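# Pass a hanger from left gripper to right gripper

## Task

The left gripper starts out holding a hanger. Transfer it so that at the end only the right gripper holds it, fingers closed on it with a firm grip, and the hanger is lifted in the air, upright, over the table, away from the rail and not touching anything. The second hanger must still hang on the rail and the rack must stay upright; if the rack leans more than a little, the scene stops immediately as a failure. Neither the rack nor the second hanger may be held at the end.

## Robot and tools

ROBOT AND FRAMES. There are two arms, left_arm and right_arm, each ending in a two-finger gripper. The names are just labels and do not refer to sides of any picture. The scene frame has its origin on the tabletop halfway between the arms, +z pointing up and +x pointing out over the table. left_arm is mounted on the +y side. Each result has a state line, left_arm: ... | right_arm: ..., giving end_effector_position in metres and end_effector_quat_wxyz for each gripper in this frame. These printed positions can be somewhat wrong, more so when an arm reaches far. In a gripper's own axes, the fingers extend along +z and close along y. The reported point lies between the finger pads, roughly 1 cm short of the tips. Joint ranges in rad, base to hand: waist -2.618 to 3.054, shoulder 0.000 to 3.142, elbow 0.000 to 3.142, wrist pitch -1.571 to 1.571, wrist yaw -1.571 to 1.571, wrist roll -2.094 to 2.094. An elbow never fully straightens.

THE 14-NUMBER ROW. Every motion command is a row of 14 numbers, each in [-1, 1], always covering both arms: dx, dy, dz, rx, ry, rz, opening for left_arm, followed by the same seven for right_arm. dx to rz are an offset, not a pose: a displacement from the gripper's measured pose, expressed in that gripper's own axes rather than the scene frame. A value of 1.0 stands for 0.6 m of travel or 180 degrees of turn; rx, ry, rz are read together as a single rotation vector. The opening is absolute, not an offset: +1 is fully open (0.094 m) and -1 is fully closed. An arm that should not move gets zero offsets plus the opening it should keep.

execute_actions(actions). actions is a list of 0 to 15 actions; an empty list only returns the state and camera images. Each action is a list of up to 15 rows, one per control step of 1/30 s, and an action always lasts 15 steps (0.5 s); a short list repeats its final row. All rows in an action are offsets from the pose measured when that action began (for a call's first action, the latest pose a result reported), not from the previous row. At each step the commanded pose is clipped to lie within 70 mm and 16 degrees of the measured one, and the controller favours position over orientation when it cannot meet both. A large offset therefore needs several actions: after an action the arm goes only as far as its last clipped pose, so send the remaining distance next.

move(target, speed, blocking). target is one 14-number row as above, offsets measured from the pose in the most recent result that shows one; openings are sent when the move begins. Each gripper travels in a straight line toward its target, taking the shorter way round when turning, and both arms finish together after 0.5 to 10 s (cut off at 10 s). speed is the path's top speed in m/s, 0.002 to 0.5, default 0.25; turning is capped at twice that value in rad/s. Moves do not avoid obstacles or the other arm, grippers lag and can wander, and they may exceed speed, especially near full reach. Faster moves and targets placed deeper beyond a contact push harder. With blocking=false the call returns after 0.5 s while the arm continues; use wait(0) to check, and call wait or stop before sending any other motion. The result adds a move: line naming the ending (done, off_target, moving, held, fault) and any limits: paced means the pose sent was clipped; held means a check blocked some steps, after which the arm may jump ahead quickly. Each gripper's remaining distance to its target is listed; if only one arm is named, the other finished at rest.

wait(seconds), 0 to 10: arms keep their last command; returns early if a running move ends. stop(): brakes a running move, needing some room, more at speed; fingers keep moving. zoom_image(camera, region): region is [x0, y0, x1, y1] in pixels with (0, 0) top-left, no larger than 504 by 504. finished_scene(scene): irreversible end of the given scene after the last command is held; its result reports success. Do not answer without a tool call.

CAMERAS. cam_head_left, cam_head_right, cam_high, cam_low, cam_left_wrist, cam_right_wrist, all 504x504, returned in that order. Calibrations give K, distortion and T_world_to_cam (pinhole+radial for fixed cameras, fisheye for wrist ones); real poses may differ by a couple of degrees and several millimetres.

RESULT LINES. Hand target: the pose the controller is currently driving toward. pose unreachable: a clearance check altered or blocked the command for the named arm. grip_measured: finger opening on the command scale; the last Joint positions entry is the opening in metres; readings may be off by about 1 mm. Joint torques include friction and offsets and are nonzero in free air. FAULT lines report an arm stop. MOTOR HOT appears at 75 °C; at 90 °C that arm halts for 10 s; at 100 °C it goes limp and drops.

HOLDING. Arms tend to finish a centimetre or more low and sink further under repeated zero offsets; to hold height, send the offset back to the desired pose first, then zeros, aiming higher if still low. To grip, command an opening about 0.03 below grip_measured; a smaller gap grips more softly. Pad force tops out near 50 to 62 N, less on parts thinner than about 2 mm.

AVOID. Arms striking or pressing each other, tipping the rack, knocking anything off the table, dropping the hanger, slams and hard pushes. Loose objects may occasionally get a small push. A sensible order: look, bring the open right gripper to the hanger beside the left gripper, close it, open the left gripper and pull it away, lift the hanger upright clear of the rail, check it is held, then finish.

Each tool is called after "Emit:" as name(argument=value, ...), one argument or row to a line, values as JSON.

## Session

Emit:
execute_actions(
  actions=[],
)

Scene clock: 0.00 s.
left_arm: end_effector_position=(+0.3096, -0.0243, +0.3715) grip_measured=-0.846 end_effector_quat_wxyz=(+0.534, +0.114, +0.836, -0.062) | right_arm: end_effector_position=(+0.3950, -0.3143, +0.4153) grip_measured=+1.000 end_effector_quat_wxyz=(+0.714, -0.042, +0.697, +0.050)
Joint positions: left_arm=[-1.385  1.503  1.707 -0.869 -0.817 -0.499  0.007] | right_arm=[0.004 1.037 1.05  0.012 0.013 0.009 0.094]
Joint velocities: left_arm=[-0.007  0.002  0.007  0.007 -0.051 -0.007 -0.001] | right_arm=[ 0.007 -0.022 -0.002  0.066  0.037 -0.007  0.   ]
Joint torques (N m, as the arm reports them, + toward a larger angle): no reading
Motor temperatures (°C, as the motors report them): left_arm=[25 25 24 29 24 25] | right_arm=[27 27 26 29 27 25]
Hand target (left_arm): +0.309, -0.021, +0.380; +0.541, +0.106, +0.832, -0.068
Hand target (right_arm): +0.393, -0.315, +0.416; +0.713, -0.043, +0.698, +0.050
camera_calibration (this result's frames):
cam_left_wrist: T_world_to_cam=[[-0.358986, -0.92026, -0.155726, 0.144413], [-0.765314, 0.385736, -0.515269, 0.465099], [0.534251, -0.0657959, -0.842762, 0.278747], [0, 0, 0, 1]] pos_world=[0.258868, -0.0281677, 0.497057]

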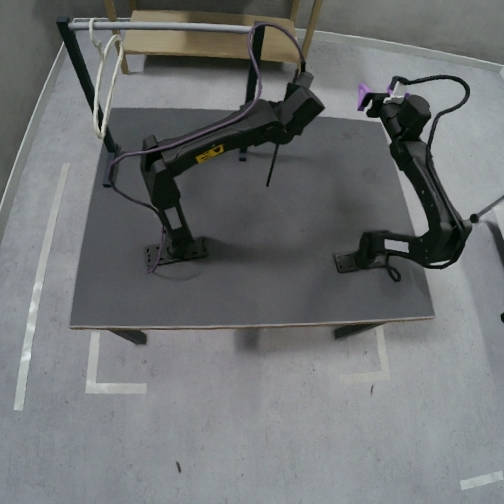

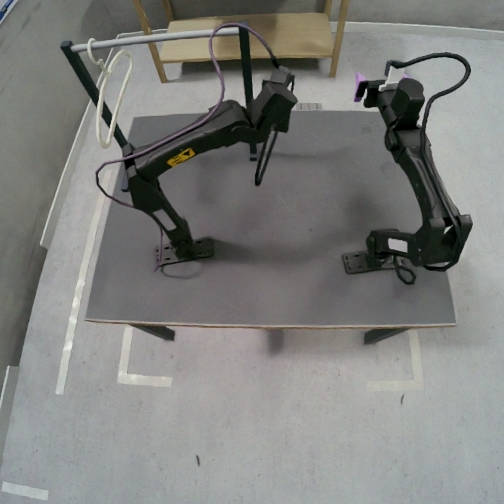

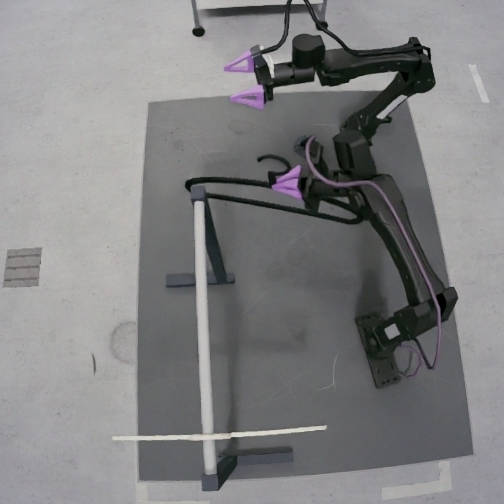

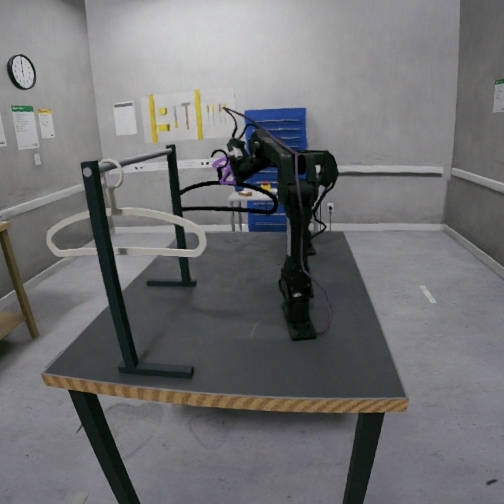

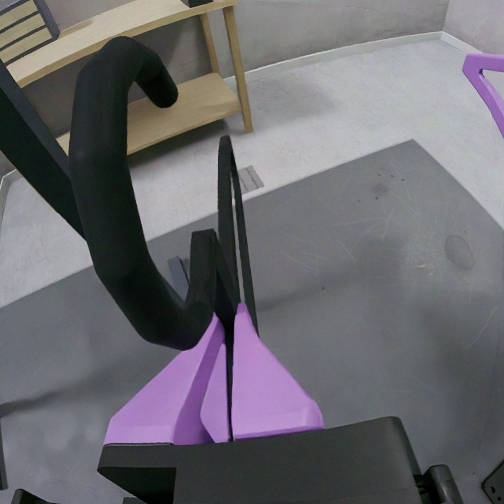

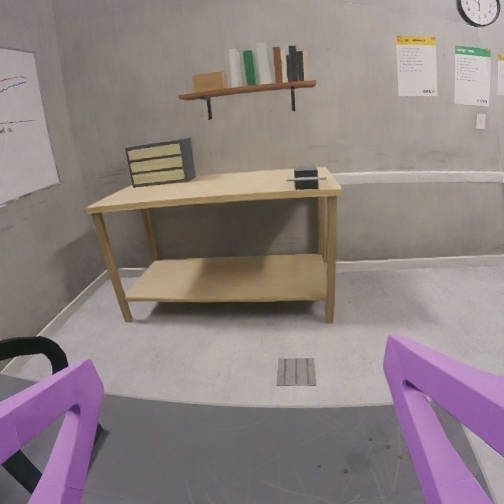

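Emit:
move(
  target=[0.08,-0.005,-0.094,0.161,-0.02,0.075,-0.9,0.14,0.3,-0.24,-0.155,0.165,0.52,0.2],
  speed=0.35,
)

Scene clock: 6.53 s.
left_arm: end_effector_position=(+0.2387, -0.0130, +0.3353) grip_measured=-0.869 end_effector_quat_wxyz=(+0.501, +0.350, +0.767, -0.195) | right_arm: end_effector_position=(+0.2331, -0.1563, +0.3328) grip_measured=+0.202 end_effector_quat_wxyz=(+0.242, +0.313, +0.619, +0.678)
Joint positions: left_arm=[-1.346  1.082  1.207 -0.585 -0.314 -0.096  0.006] | right_arm=[0.664 0.616 0.585 0.068 0.044 1.694 0.056]
Joint velocities: left_arm=[-0.007 -0.007 -0.012 -0.051  0.051 -0.007  0.   ] | right_arm=[ 0.012  0.002 -0.007  0.037 -0.007  0.007 -0.001]
Joint torques (N m, as the arm reports them, + toward a larger angle): left_arm=[ 0.79 -5.64  6.68  2.15 -0.04  0.05] | right_arm=[ 0.95 -1.42  6.35  1.9   0.04  0.06]
Motor temperatures (°C, as the motors report them): left_arm=[25 25 25 30 24 25] | right_arm=[27 27 27 31 27 25]
Hand target (left_arm): +0.240, -0.009, +0.351; +0.520, +0.337, +0.756, -0.209
Hand target (right_arm): +0.230, -0.157, +0.330; +0.240, +0.313, +0.617, +0.681
Off the commanded pose (left_arm): 0.017 m, 3 deg.
Off the commanded pose (right_arm): 0.005 m, 1 deg.
move: off_target (left_arm)
camera_calibration (this result's frames):
cam_left_wrist: T_world_to_cam=[[-0.7906, -0.583175, -0.186707, 0.241572], [-0.429639, 0.745561, -0.509459, 0.310453], [0.436305, -0.322562, -0.839995, 0.306021], [0, 0, 0, 1]] pos_world=[0.19085, 0.00812762, 0.460323]
cam_right_wrist: T_world_to_cam=[[-0.121731, 0.182593, -0.975624, 0.378298], [-0.904026, 0.385406, 0.184928, 0.247448], [0.409778, 0.904501, 0.118153, 0.0865481], [0, 0, 0, 1]] pos_world=[0.234285, -0.242726, 0.313091]

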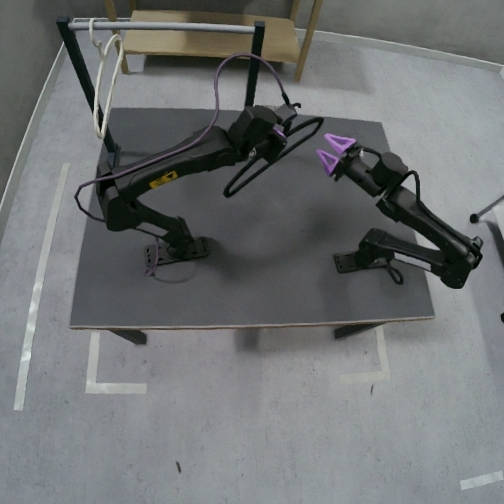

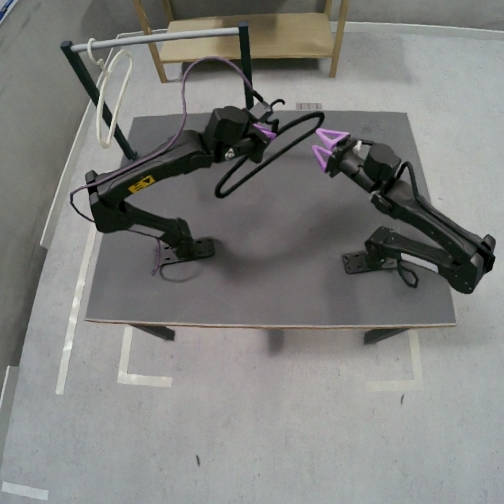

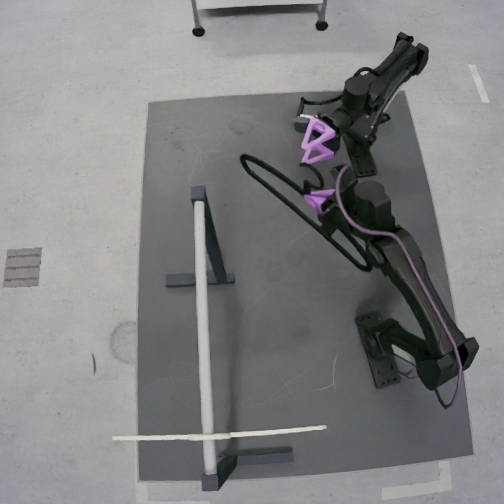

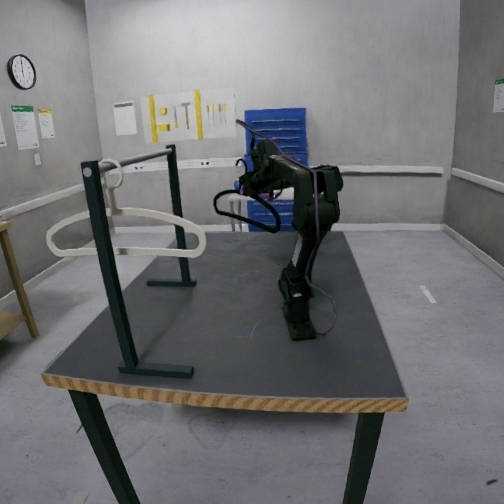

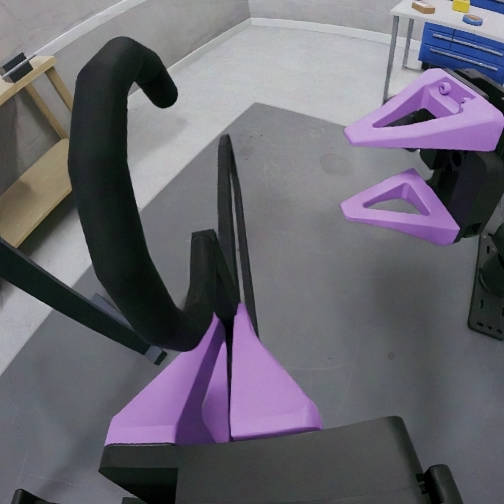

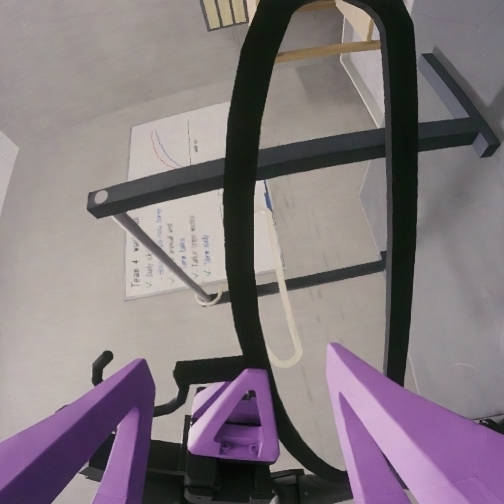

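Emit:
move(
  target=[-0.025,0,-0.012,0,-0.017,0,-0.92,0,0.018,0.163,0,0,-0.02,0.2],
  speed=0.15,
)

Scene clock: 10.40 s.
left_arm: end_effector_position=(+0.2384, -0.0123, +0.3339) grip_measured=-0.869 end_effector_quat_wxyz=(+0.500, +0.354, +0.767, -0.191) | right_arm: end_effector_position=(+0.3001, -0.0881, +0.3338) grip_measured=+0.202 end_effector_quat_wxyz=(+0.256, +0.298, +0.636, +0.664)
Joint positions: left_arm=[-1.346  1.082  1.207 -0.591 -0.314 -0.087  0.006] | right_arm=[0.656 1.079 0.755 0.337 0.032 1.641 0.056]
Joint velocities: left_arm=[-0.007 -0.002  0.007  0.037  0.051 -0.066 -0.   ] | right_arm=[-0.012  0.012  0.017 -0.007 -0.066 -0.037  0.   ]
Joint torques (N m, as the arm reports them, + toward a larger angle): left_arm=[-0.62 -4.62  7.65  2.16 -0.14  0.04] | right_arm=[-1.04 -3.16 11.    1.89 -0.09 -0.11]
Motor temperatures (°C, as the motors report them): left_arm=[25 25 26 31 24 25] | right_arm=[27 27 28 32 27 25]
Hand target (left_arm): +0.238, -0.013, +0.352; +0.521, +0.344, +0.754, -0.204
Hand target (right_arm): +0.304, -0.089, +0.346; +0.264, +0.293, +0.629, +0.670
Off the commanded pose (left_arm): 0.018 m, 3 deg.
Off the commanded pose (right_arm): 0.014 m, 1 deg.
move: off_target (left_arm, right_arm)
camera_calibration (this result's frames):
cam_left_wrist: T_world_to_cam=[[-0.792232, -0.577858, -0.196084, 0.245042], [-0.42507, 0.753138, -0.502094, 0.305693], [0.437817, -0.314426, -0.84229, 0.305689], [0, 0, 0, 1]] pos_world=[0.190235, 0.00748689, 0.459014]
cam_right_wrist: T_world_to_cam=[[-0.10247, 0.128054, -0.986459, 0.367994], [-0.908447, 0.391952, 0.145247, 0.296664], [0.405244, 0.91103, 0.0761673, 0.0132799], [0, 0, 0, 1]] pos_world=[0.301831, -0.1755, 0.31891]

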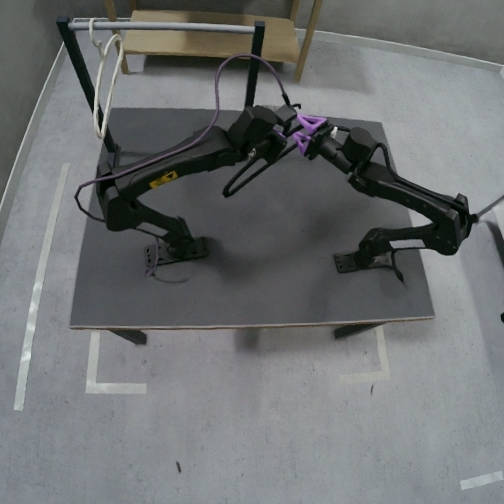

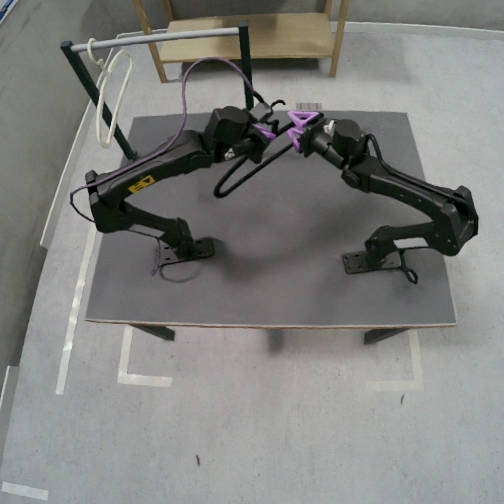

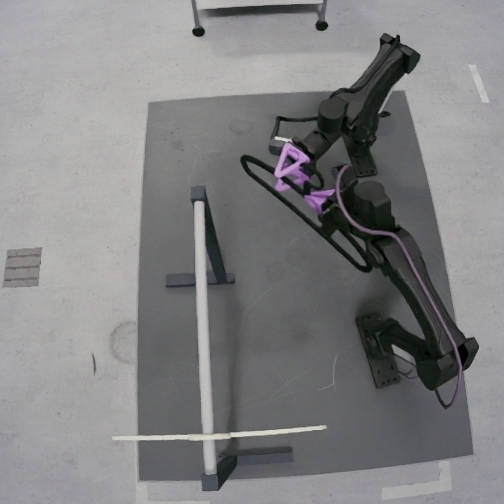

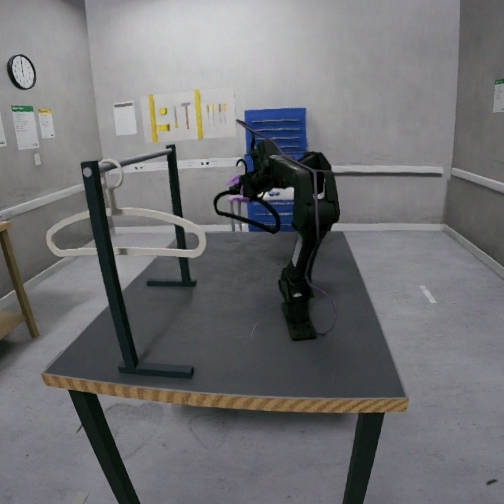

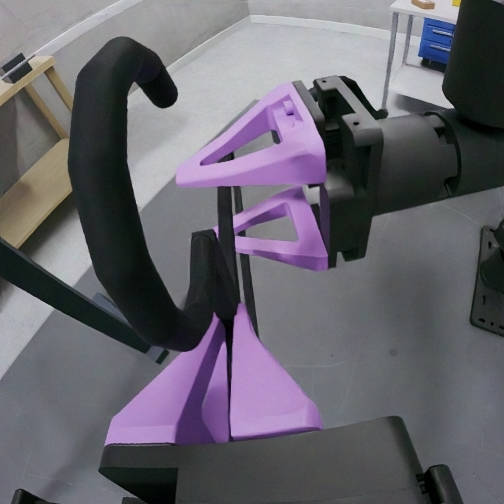

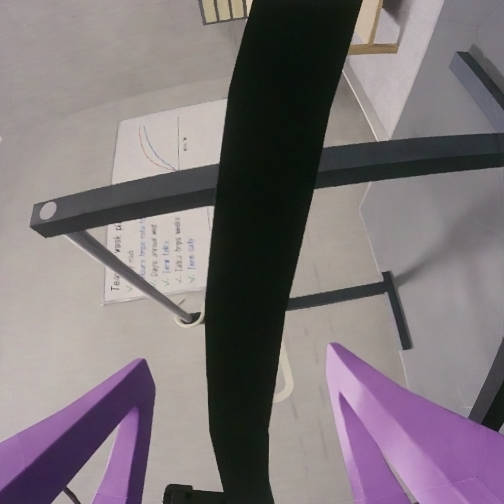

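Emit:
move(
  target=[-0.025,0,-0.012,0,-0.017,0,-0.92,0,0,0,0,0,0,-0.85],
)

Emit:
move(
  target=[-0.02,0,-0.01,0,0,0,0,0,0,0,0,0,0,-0.85],
)

Emit:
move(
  target=[-0.06,0,-0.2,0,0,0,0,-0.08,0,0,0,0,0,-0.85],
  speed=0.2,
)

Emit:
move(
  target=[-0.01,0,0,0,0,0,0,-0.08,0,-0.17,0,0,0.02,-0.85],
  speed=0.15,
)

Scene clock: 16.67 s.
left_arm: end_effector_position=(+0.2381, -0.0116, +0.3316) grip_measured=-0.869 end_effector_quat_wxyz=(+0.498, +0.359, +0.767, -0.186) | right_arm: end_effector_position=(+0.3002, -0.0882, +0.3356) grip_measured=-0.715 end_effector_quat_wxyz=(+0.254, +0.301, +0.632, +0.668)
Joint positions: left_arm=[-1.346  1.082  1.205 -0.598 -0.315 -0.079  0.006] | right_arm=[0.656 1.079 0.755 0.345 0.033 1.651 0.013]
Joint velocities: left_arm=[-0.002 -0.027 -0.002 -0.022  0.022 -0.037  0.001] | right_arm=[-0.017 -0.012 -0.002  0.007 -0.022  0.007 -0.001]
Joint torques (N m, as the arm reports them, + toward a larger angle): left_arm=[-0.64 -4.6   7.73  2.18 -0.13  0.02] | right_arm=[-0.05 -3.79  8.3   1.82 -0.03 -0.12]
Motor temperatures (°C, as the motors report them): left_arm=[26 25 26 32 24 25] | right_arm=[27 27 29 33 27 25]
Hand target (left_arm): +0.237, -0.012, +0.350; +0.520, +0.349, +0.754, -0.200
Hand target (right_arm): +0.300, -0.088, +0.334; +0.256, +0.298, +0.636, +0.664
Off the commanded pose (left_arm): 0.019 m, 4 deg.
Off the commanded pose (right_arm): 0.002 m, 1 deg.
move: off_target (left_arm)
camera_calibration (this result's frames):
cam_left_wrist: T_world_to_cam=[[-0.793725, -0.572575, -0.205327, 0.248293], [-0.421608, 0.761173, -0.492811, 0.300033], [0.438461, -0.304589, -0.845564, 0.305143], [0, 0, 0, 1]] pos_world=[0.18978, 0.00673228, 0.456859]
cam_right_wrist: T_world_to_cam=[[-0.104162, 0.140829, -0.984539, 0.370827], [-0.907953, 0.390563, 0.151926, 0.294025], [0.40592, 0.90974, 0.087184, 0.00913075], [0, 0, 0, 1]] pos_world=[0.30188, -0.175365, 0.319628]

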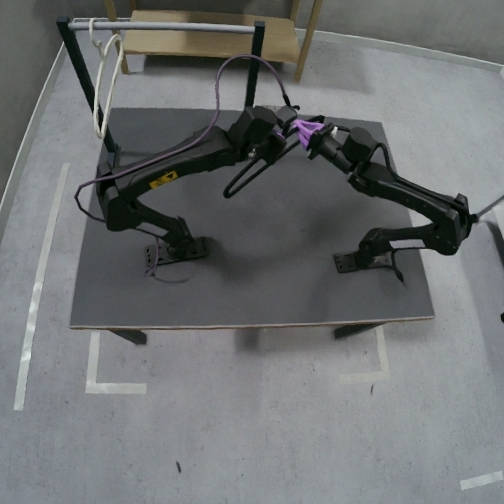

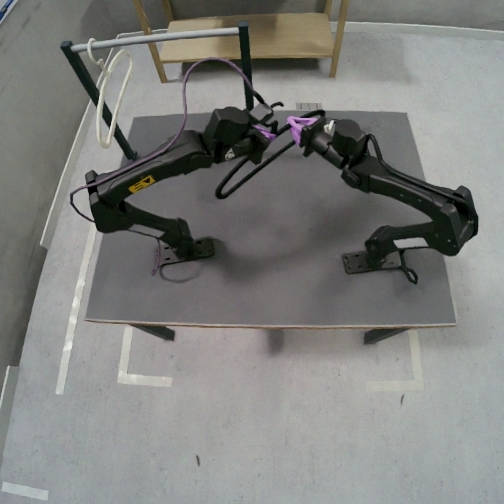

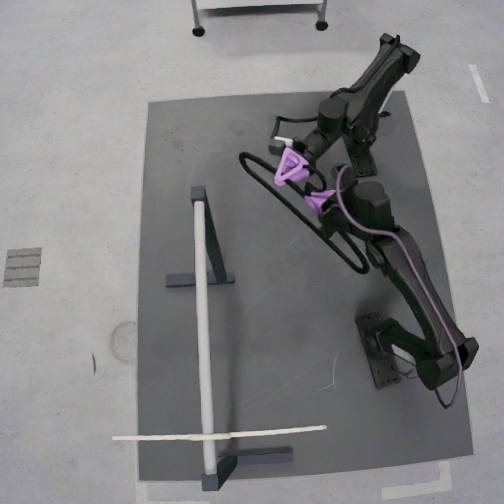

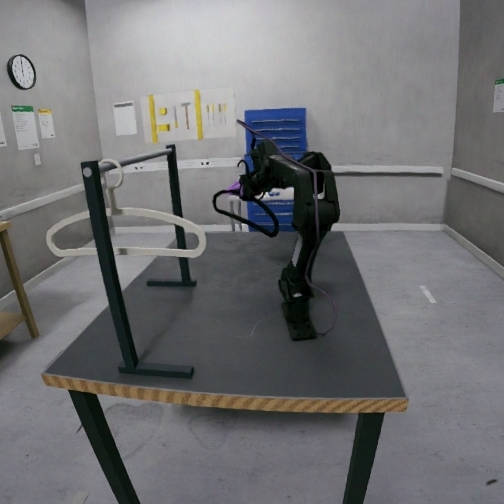

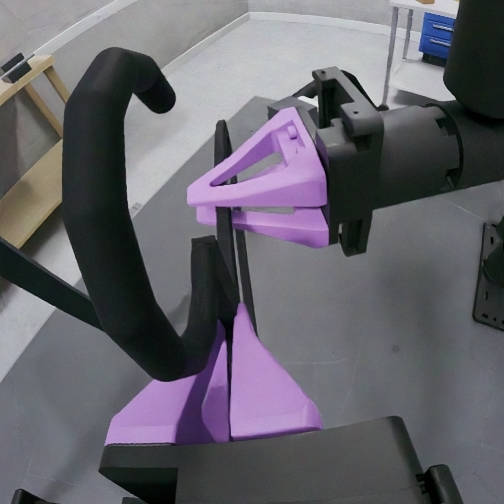

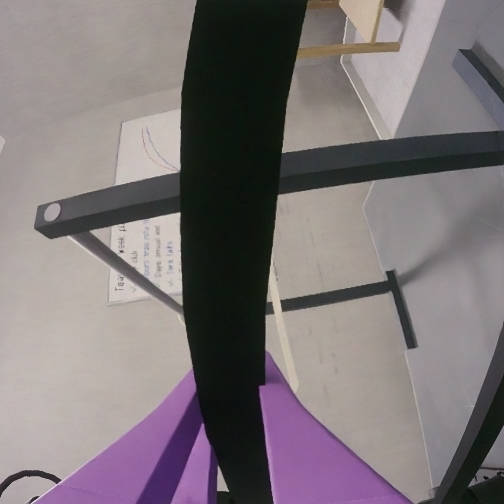

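Scene clock: 17.37 s.
left_arm: end_effector_position=(+0.2376, -0.0104, +0.3385) grip_measured=-0.003 end_effector_quat_wxyz=(+0.496, +0.360, +0.768, -0.185) | right_arm: end_effector_position=(+0.3003, -0.0882, +0.3352) grip_measured=-0.715 end_effector_quat_wxyz=(+0.254, +0.301, +0.632, +0.667)
Joint positions: left_arm=[-1.346  1.091  1.245 -0.635 -0.315 -0.078  0.047] | right_arm=[0.656 1.079 0.755 0.343 0.034 1.651 0.013]
Joint velocities: left_arm=[ 0.002 -0.027 -0.017 -0.007  0.007 -0.022 -0.   ] | right_arm=[ 0.017 -0.002 -0.002  0.007  0.007 -0.037 -0.   ]
Joint torques (N m, as the arm reports them, + toward a larger angle): left_arm=[-0.3  -2.61  8.66  1.77 -0.07 -0.01] | right_arm=[-0.04 -3.79  8.35  1.9  -0.02  0.01]
Motor temperatures (°C, as the motors report them): left_arm=[26 25 26 32 24 25] | right_arm=[27 27 29 33 27 25]
Hand target (left_arm): +0.237, -0.012, +0.345; +0.498, +0.359, +0.767, -0.186
Hand target (right_arm): +0.300, -0.088, +0.336; +0.254, +0.301, +0.632, +0.668
Off the commanded pose (left_arm): 0.007 m, 0 deg.
Off the commanded pose (right_arm): 0.000 m, 0 deg.
move: done
camera_calibration (this result's frames):
cam_left_wrist: T_world_to_cam=[[-0.794287, -0.571246, -0.206848, 0.250632], [-0.422591, 0.764087, -0.487429, 0.300705], [0.436492, -0.299746, -0.848308, 0.31303], [0, 0, 0, 1]] pos_world=[0.189514, 0.00723755, 0.463961]
cam_right_wrist: T_world_to_cam=[[-0.104859, 0.139036, -0.98472, 0.370495], [-0.907524, 0.391559, 0.151924, 0.294184], [0.406699, 0.909588, 0.0851199, 0.00965923], [0, 0, 0, 1]] pos_world=[0.3019, -0.175488, 0.319318]

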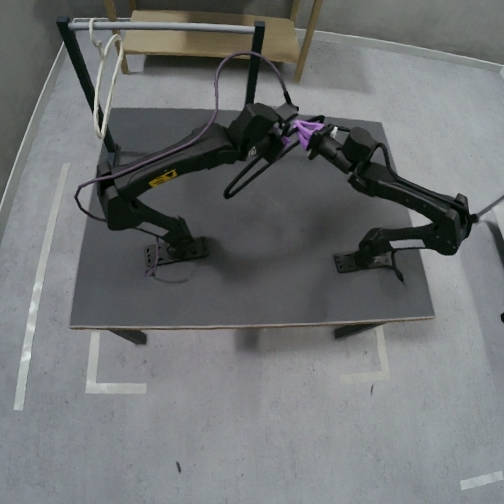

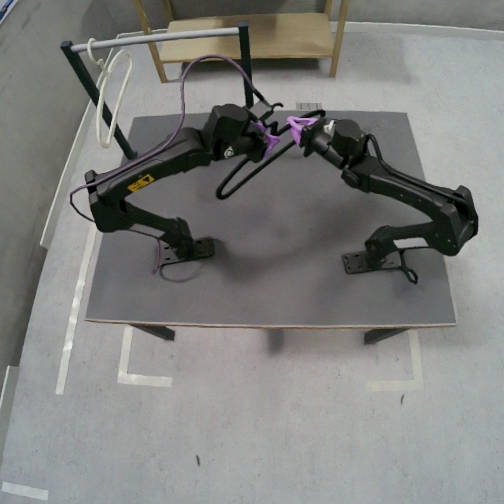

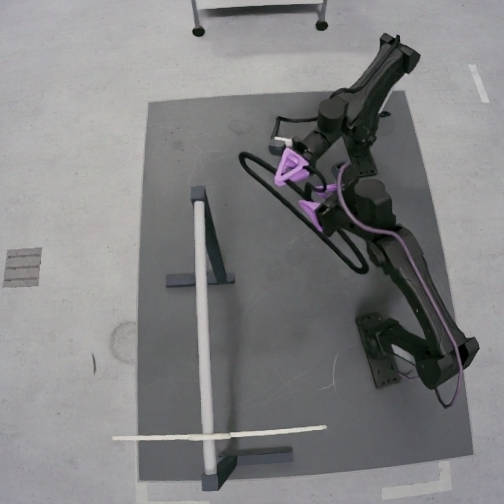

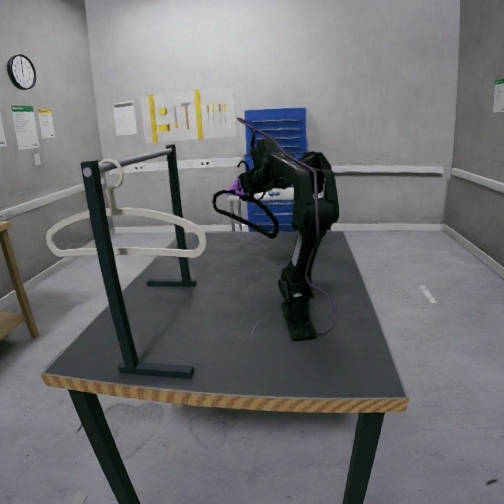

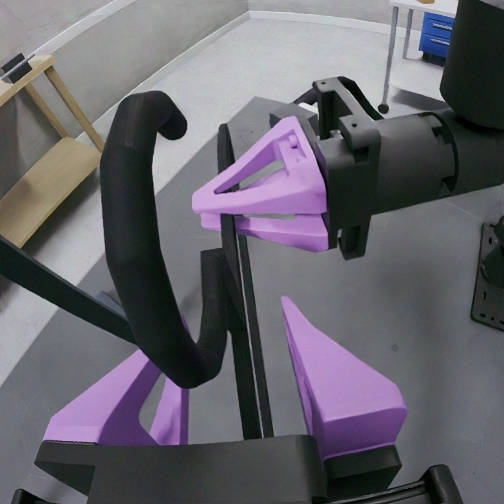

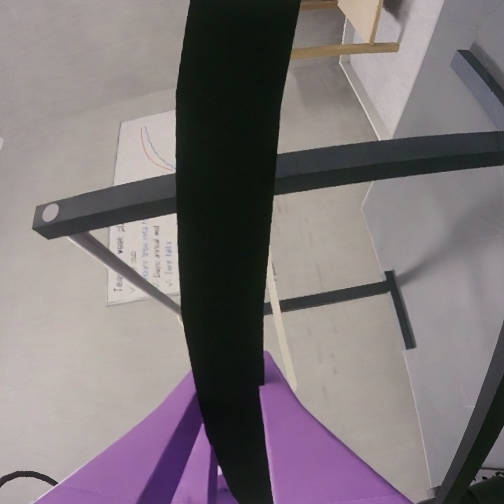

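Scene clock: 18.77 s.
left_arm: end_effector_position=(+0.1723, +0.0561, +0.4176) grip_measured=-0.003 end_effector_quat_wxyz=(+0.494, +0.365, +0.768, -0.183) | right_arm: end_effector_position=(+0.3317, -0.1206, +0.3294) grip_measured=-0.715 end_effector_quat_wxyz=(+0.252, +0.302, +0.637, +0.662)
Joint positions: left_arm=[-1.636  1.028  1.635 -1.16  -0.564 -0.23   0.047] | right_arm=[ 0.45   1.095  0.755  0.344 -0.174  1.651  0.013]
Joint velocities: left_arm=[-0.002  0.002 -0.002  0.051  0.066 -0.051 -0.001] | right_arm=[-0.007 -0.007 -0.007  0.022 -0.007 -0.007  0.   ]
Joint torques (N m, as the arm reports them, + toward a larger angle): left_arm=[-0.84  0.29  7.08  1.63 -0.21 -0.06] | right_arm=[-0.87 -3.58  8.03  2.07 -0.07 -0.01]
Motor temperatures (°C, as the motors report them): left_arm=[26 25 26 32 24 25] | right_arm=[27 27 29 33 27 25]
Hand target (left_arm): +0.172, +0.056, +0.423; +0.497, +0.361, +0.767, -0.184
Hand target (right_arm): +0.334, -0.122, +0.332; +0.256, +0.300, +0.633, +0.666
Off the commanded pose (left_arm): 0.007 m, 1 deg.
Off the commanded pose (right_arm): 0.003 m, 1 deg.
move: done
camera_calibration (this result's frames):
cam_left_wrist: T_world_to_cam=[[-0.797344, -0.564924, -0.212378, 0.255582], [-0.417366, 0.770318, -0.482095, 0.257368], [0.435946, -0.295756, -0.849988, 0.429092], [0, 0, 0, 1]] pos_world=[0.124143, 0.0730359, 0.543079]
cam_right_wrist: T_world_to_cam=[[-0.114644, 0.127699, -0.985165, 0.374679], [-0.906462, 0.392284, 0.156334, 0.334496], [0.406428, 0.910937, 0.0707809, 0.0317542], [0, 0, 0, 1]] pos_world=[0.333257, -0.20799, 0.31458]

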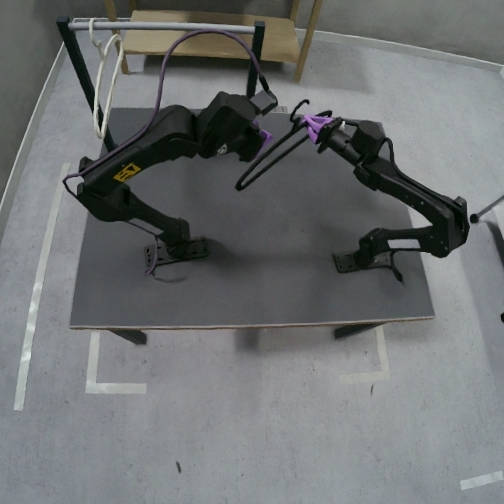

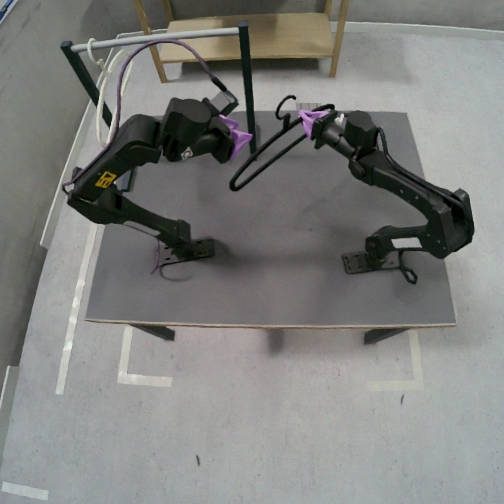

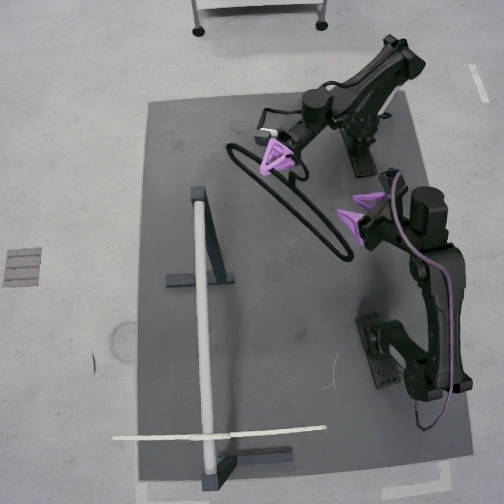

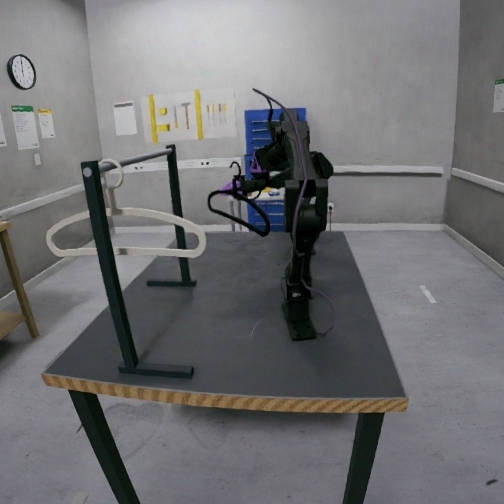

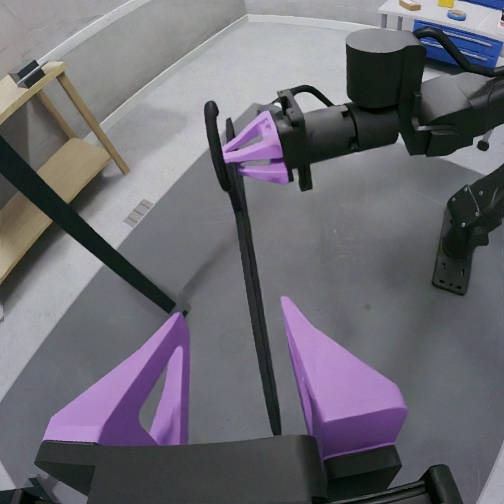

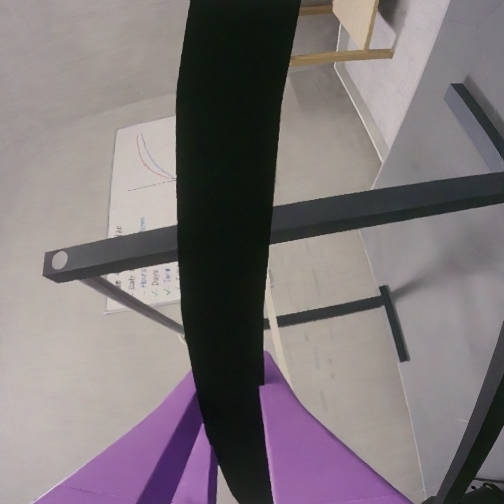

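Scene clock: 20.20 s.
left_arm: end_effector_position=(+0.1718, +0.0531, +0.4174) grip_measured=-0.003 end_effector_quat_wxyz=(+0.492, +0.368, +0.767, -0.182) | right_arm: end_effector_position=(+0.2952, -0.2230, +0.3297) grip_measured=-0.715 end_effector_quat_wxyz=(+0.239, +0.314, +0.632, +0.667)
Joint positions: left_arm=[-1.636  1.039  1.644 -1.163 -0.558 -0.227  0.047] | right_arm=[-0.005  0.75   0.629  0.126 -0.63   1.692  0.013]
Joint velocities: left_arm=[ 0.007  0.017 -0.007  0.007  0.066 -0.037  0.001] | right_arm=[-0.002  0.007 -0.002 -0.022 -0.051 -0.051 -0.   ]
Joint torques (N m, as the arm reports them, + toward a larger angle): left_arm=[ 0.79 -0.03  7.11  1.61 -0.08  0.04] | right_arm=[-0.94 -2.24  6.89  1.65 -0.11  0.13]
Motor temperatures (°C, as the motors report them): left_arm=[26 25 26 32 24 25] | right_arm=[27 27 29 33 27 25]
Hand target (left_arm): +0.174, +0.054, +0.423; +0.494, +0.365, +0.767, -0.183
Hand target (right_arm): +0.292, -0.225, +0.326; +0.235, +0.320, +0.631, +0.667
Off the commanded pose (left_arm): 0.006 m, 1 deg.
Off the commanded pose (right_arm): 0.007 m, 1 deg.
move: done
camera_calibration (this result's frames):
cam_left_wrist: T_world_to_cam=[[-0.801202, -0.55858, -0.214626, 0.25475], [-0.413367, 0.775977, -0.476433, 0.256036], [0.43267, -0.293, -0.852612, 0.42978], [0, 0, 0, 1]] pos_world=[0.12399, 0.0695452, 0.543096]
cam_right_wrist: T_world_to_cam=[[-0.141342, 0.154891, -0.977768, 0.395368], [-0.902277, 0.386237, 0.191614, 0.327302], [0.40733, 0.909302, 0.0851627, 0.134507], [0, 0, 0, 1]] pos_world=[0.296411, -0.309962, 0.312407]

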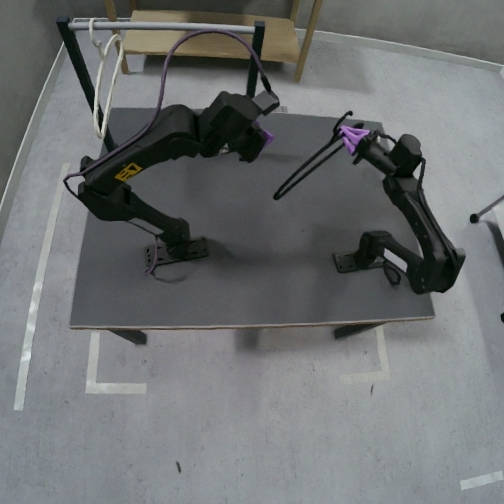

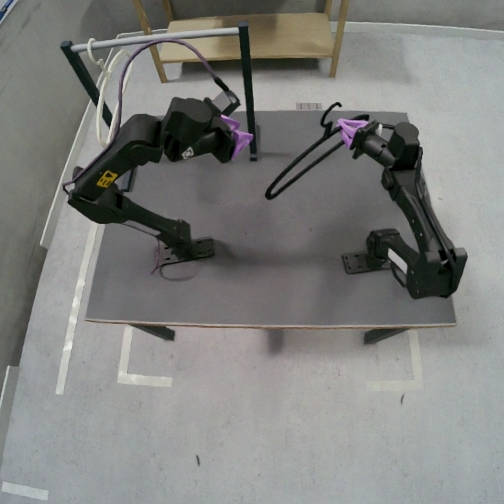

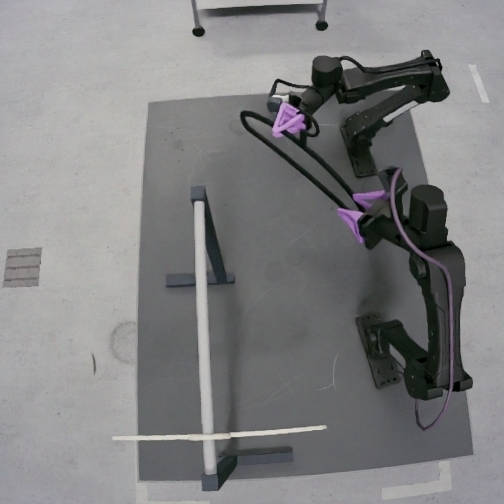

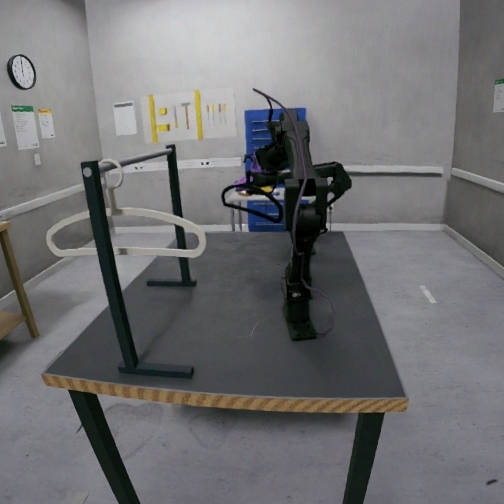

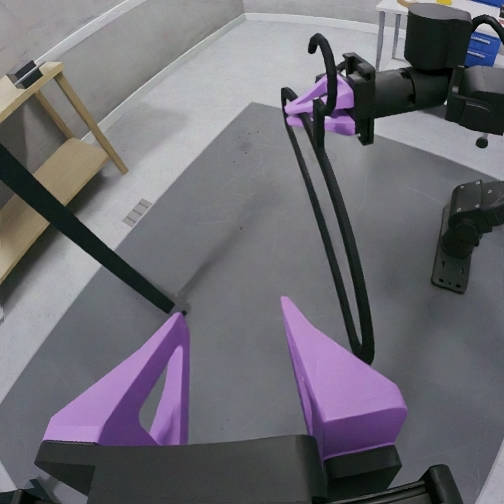

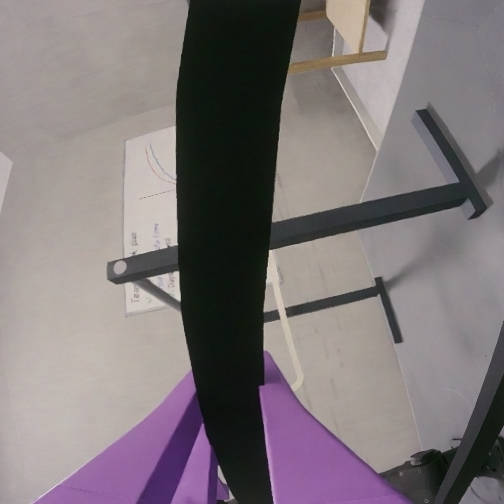

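Emit:
finished_scene(
  scene=2,
)

The scene is finished: the task was done.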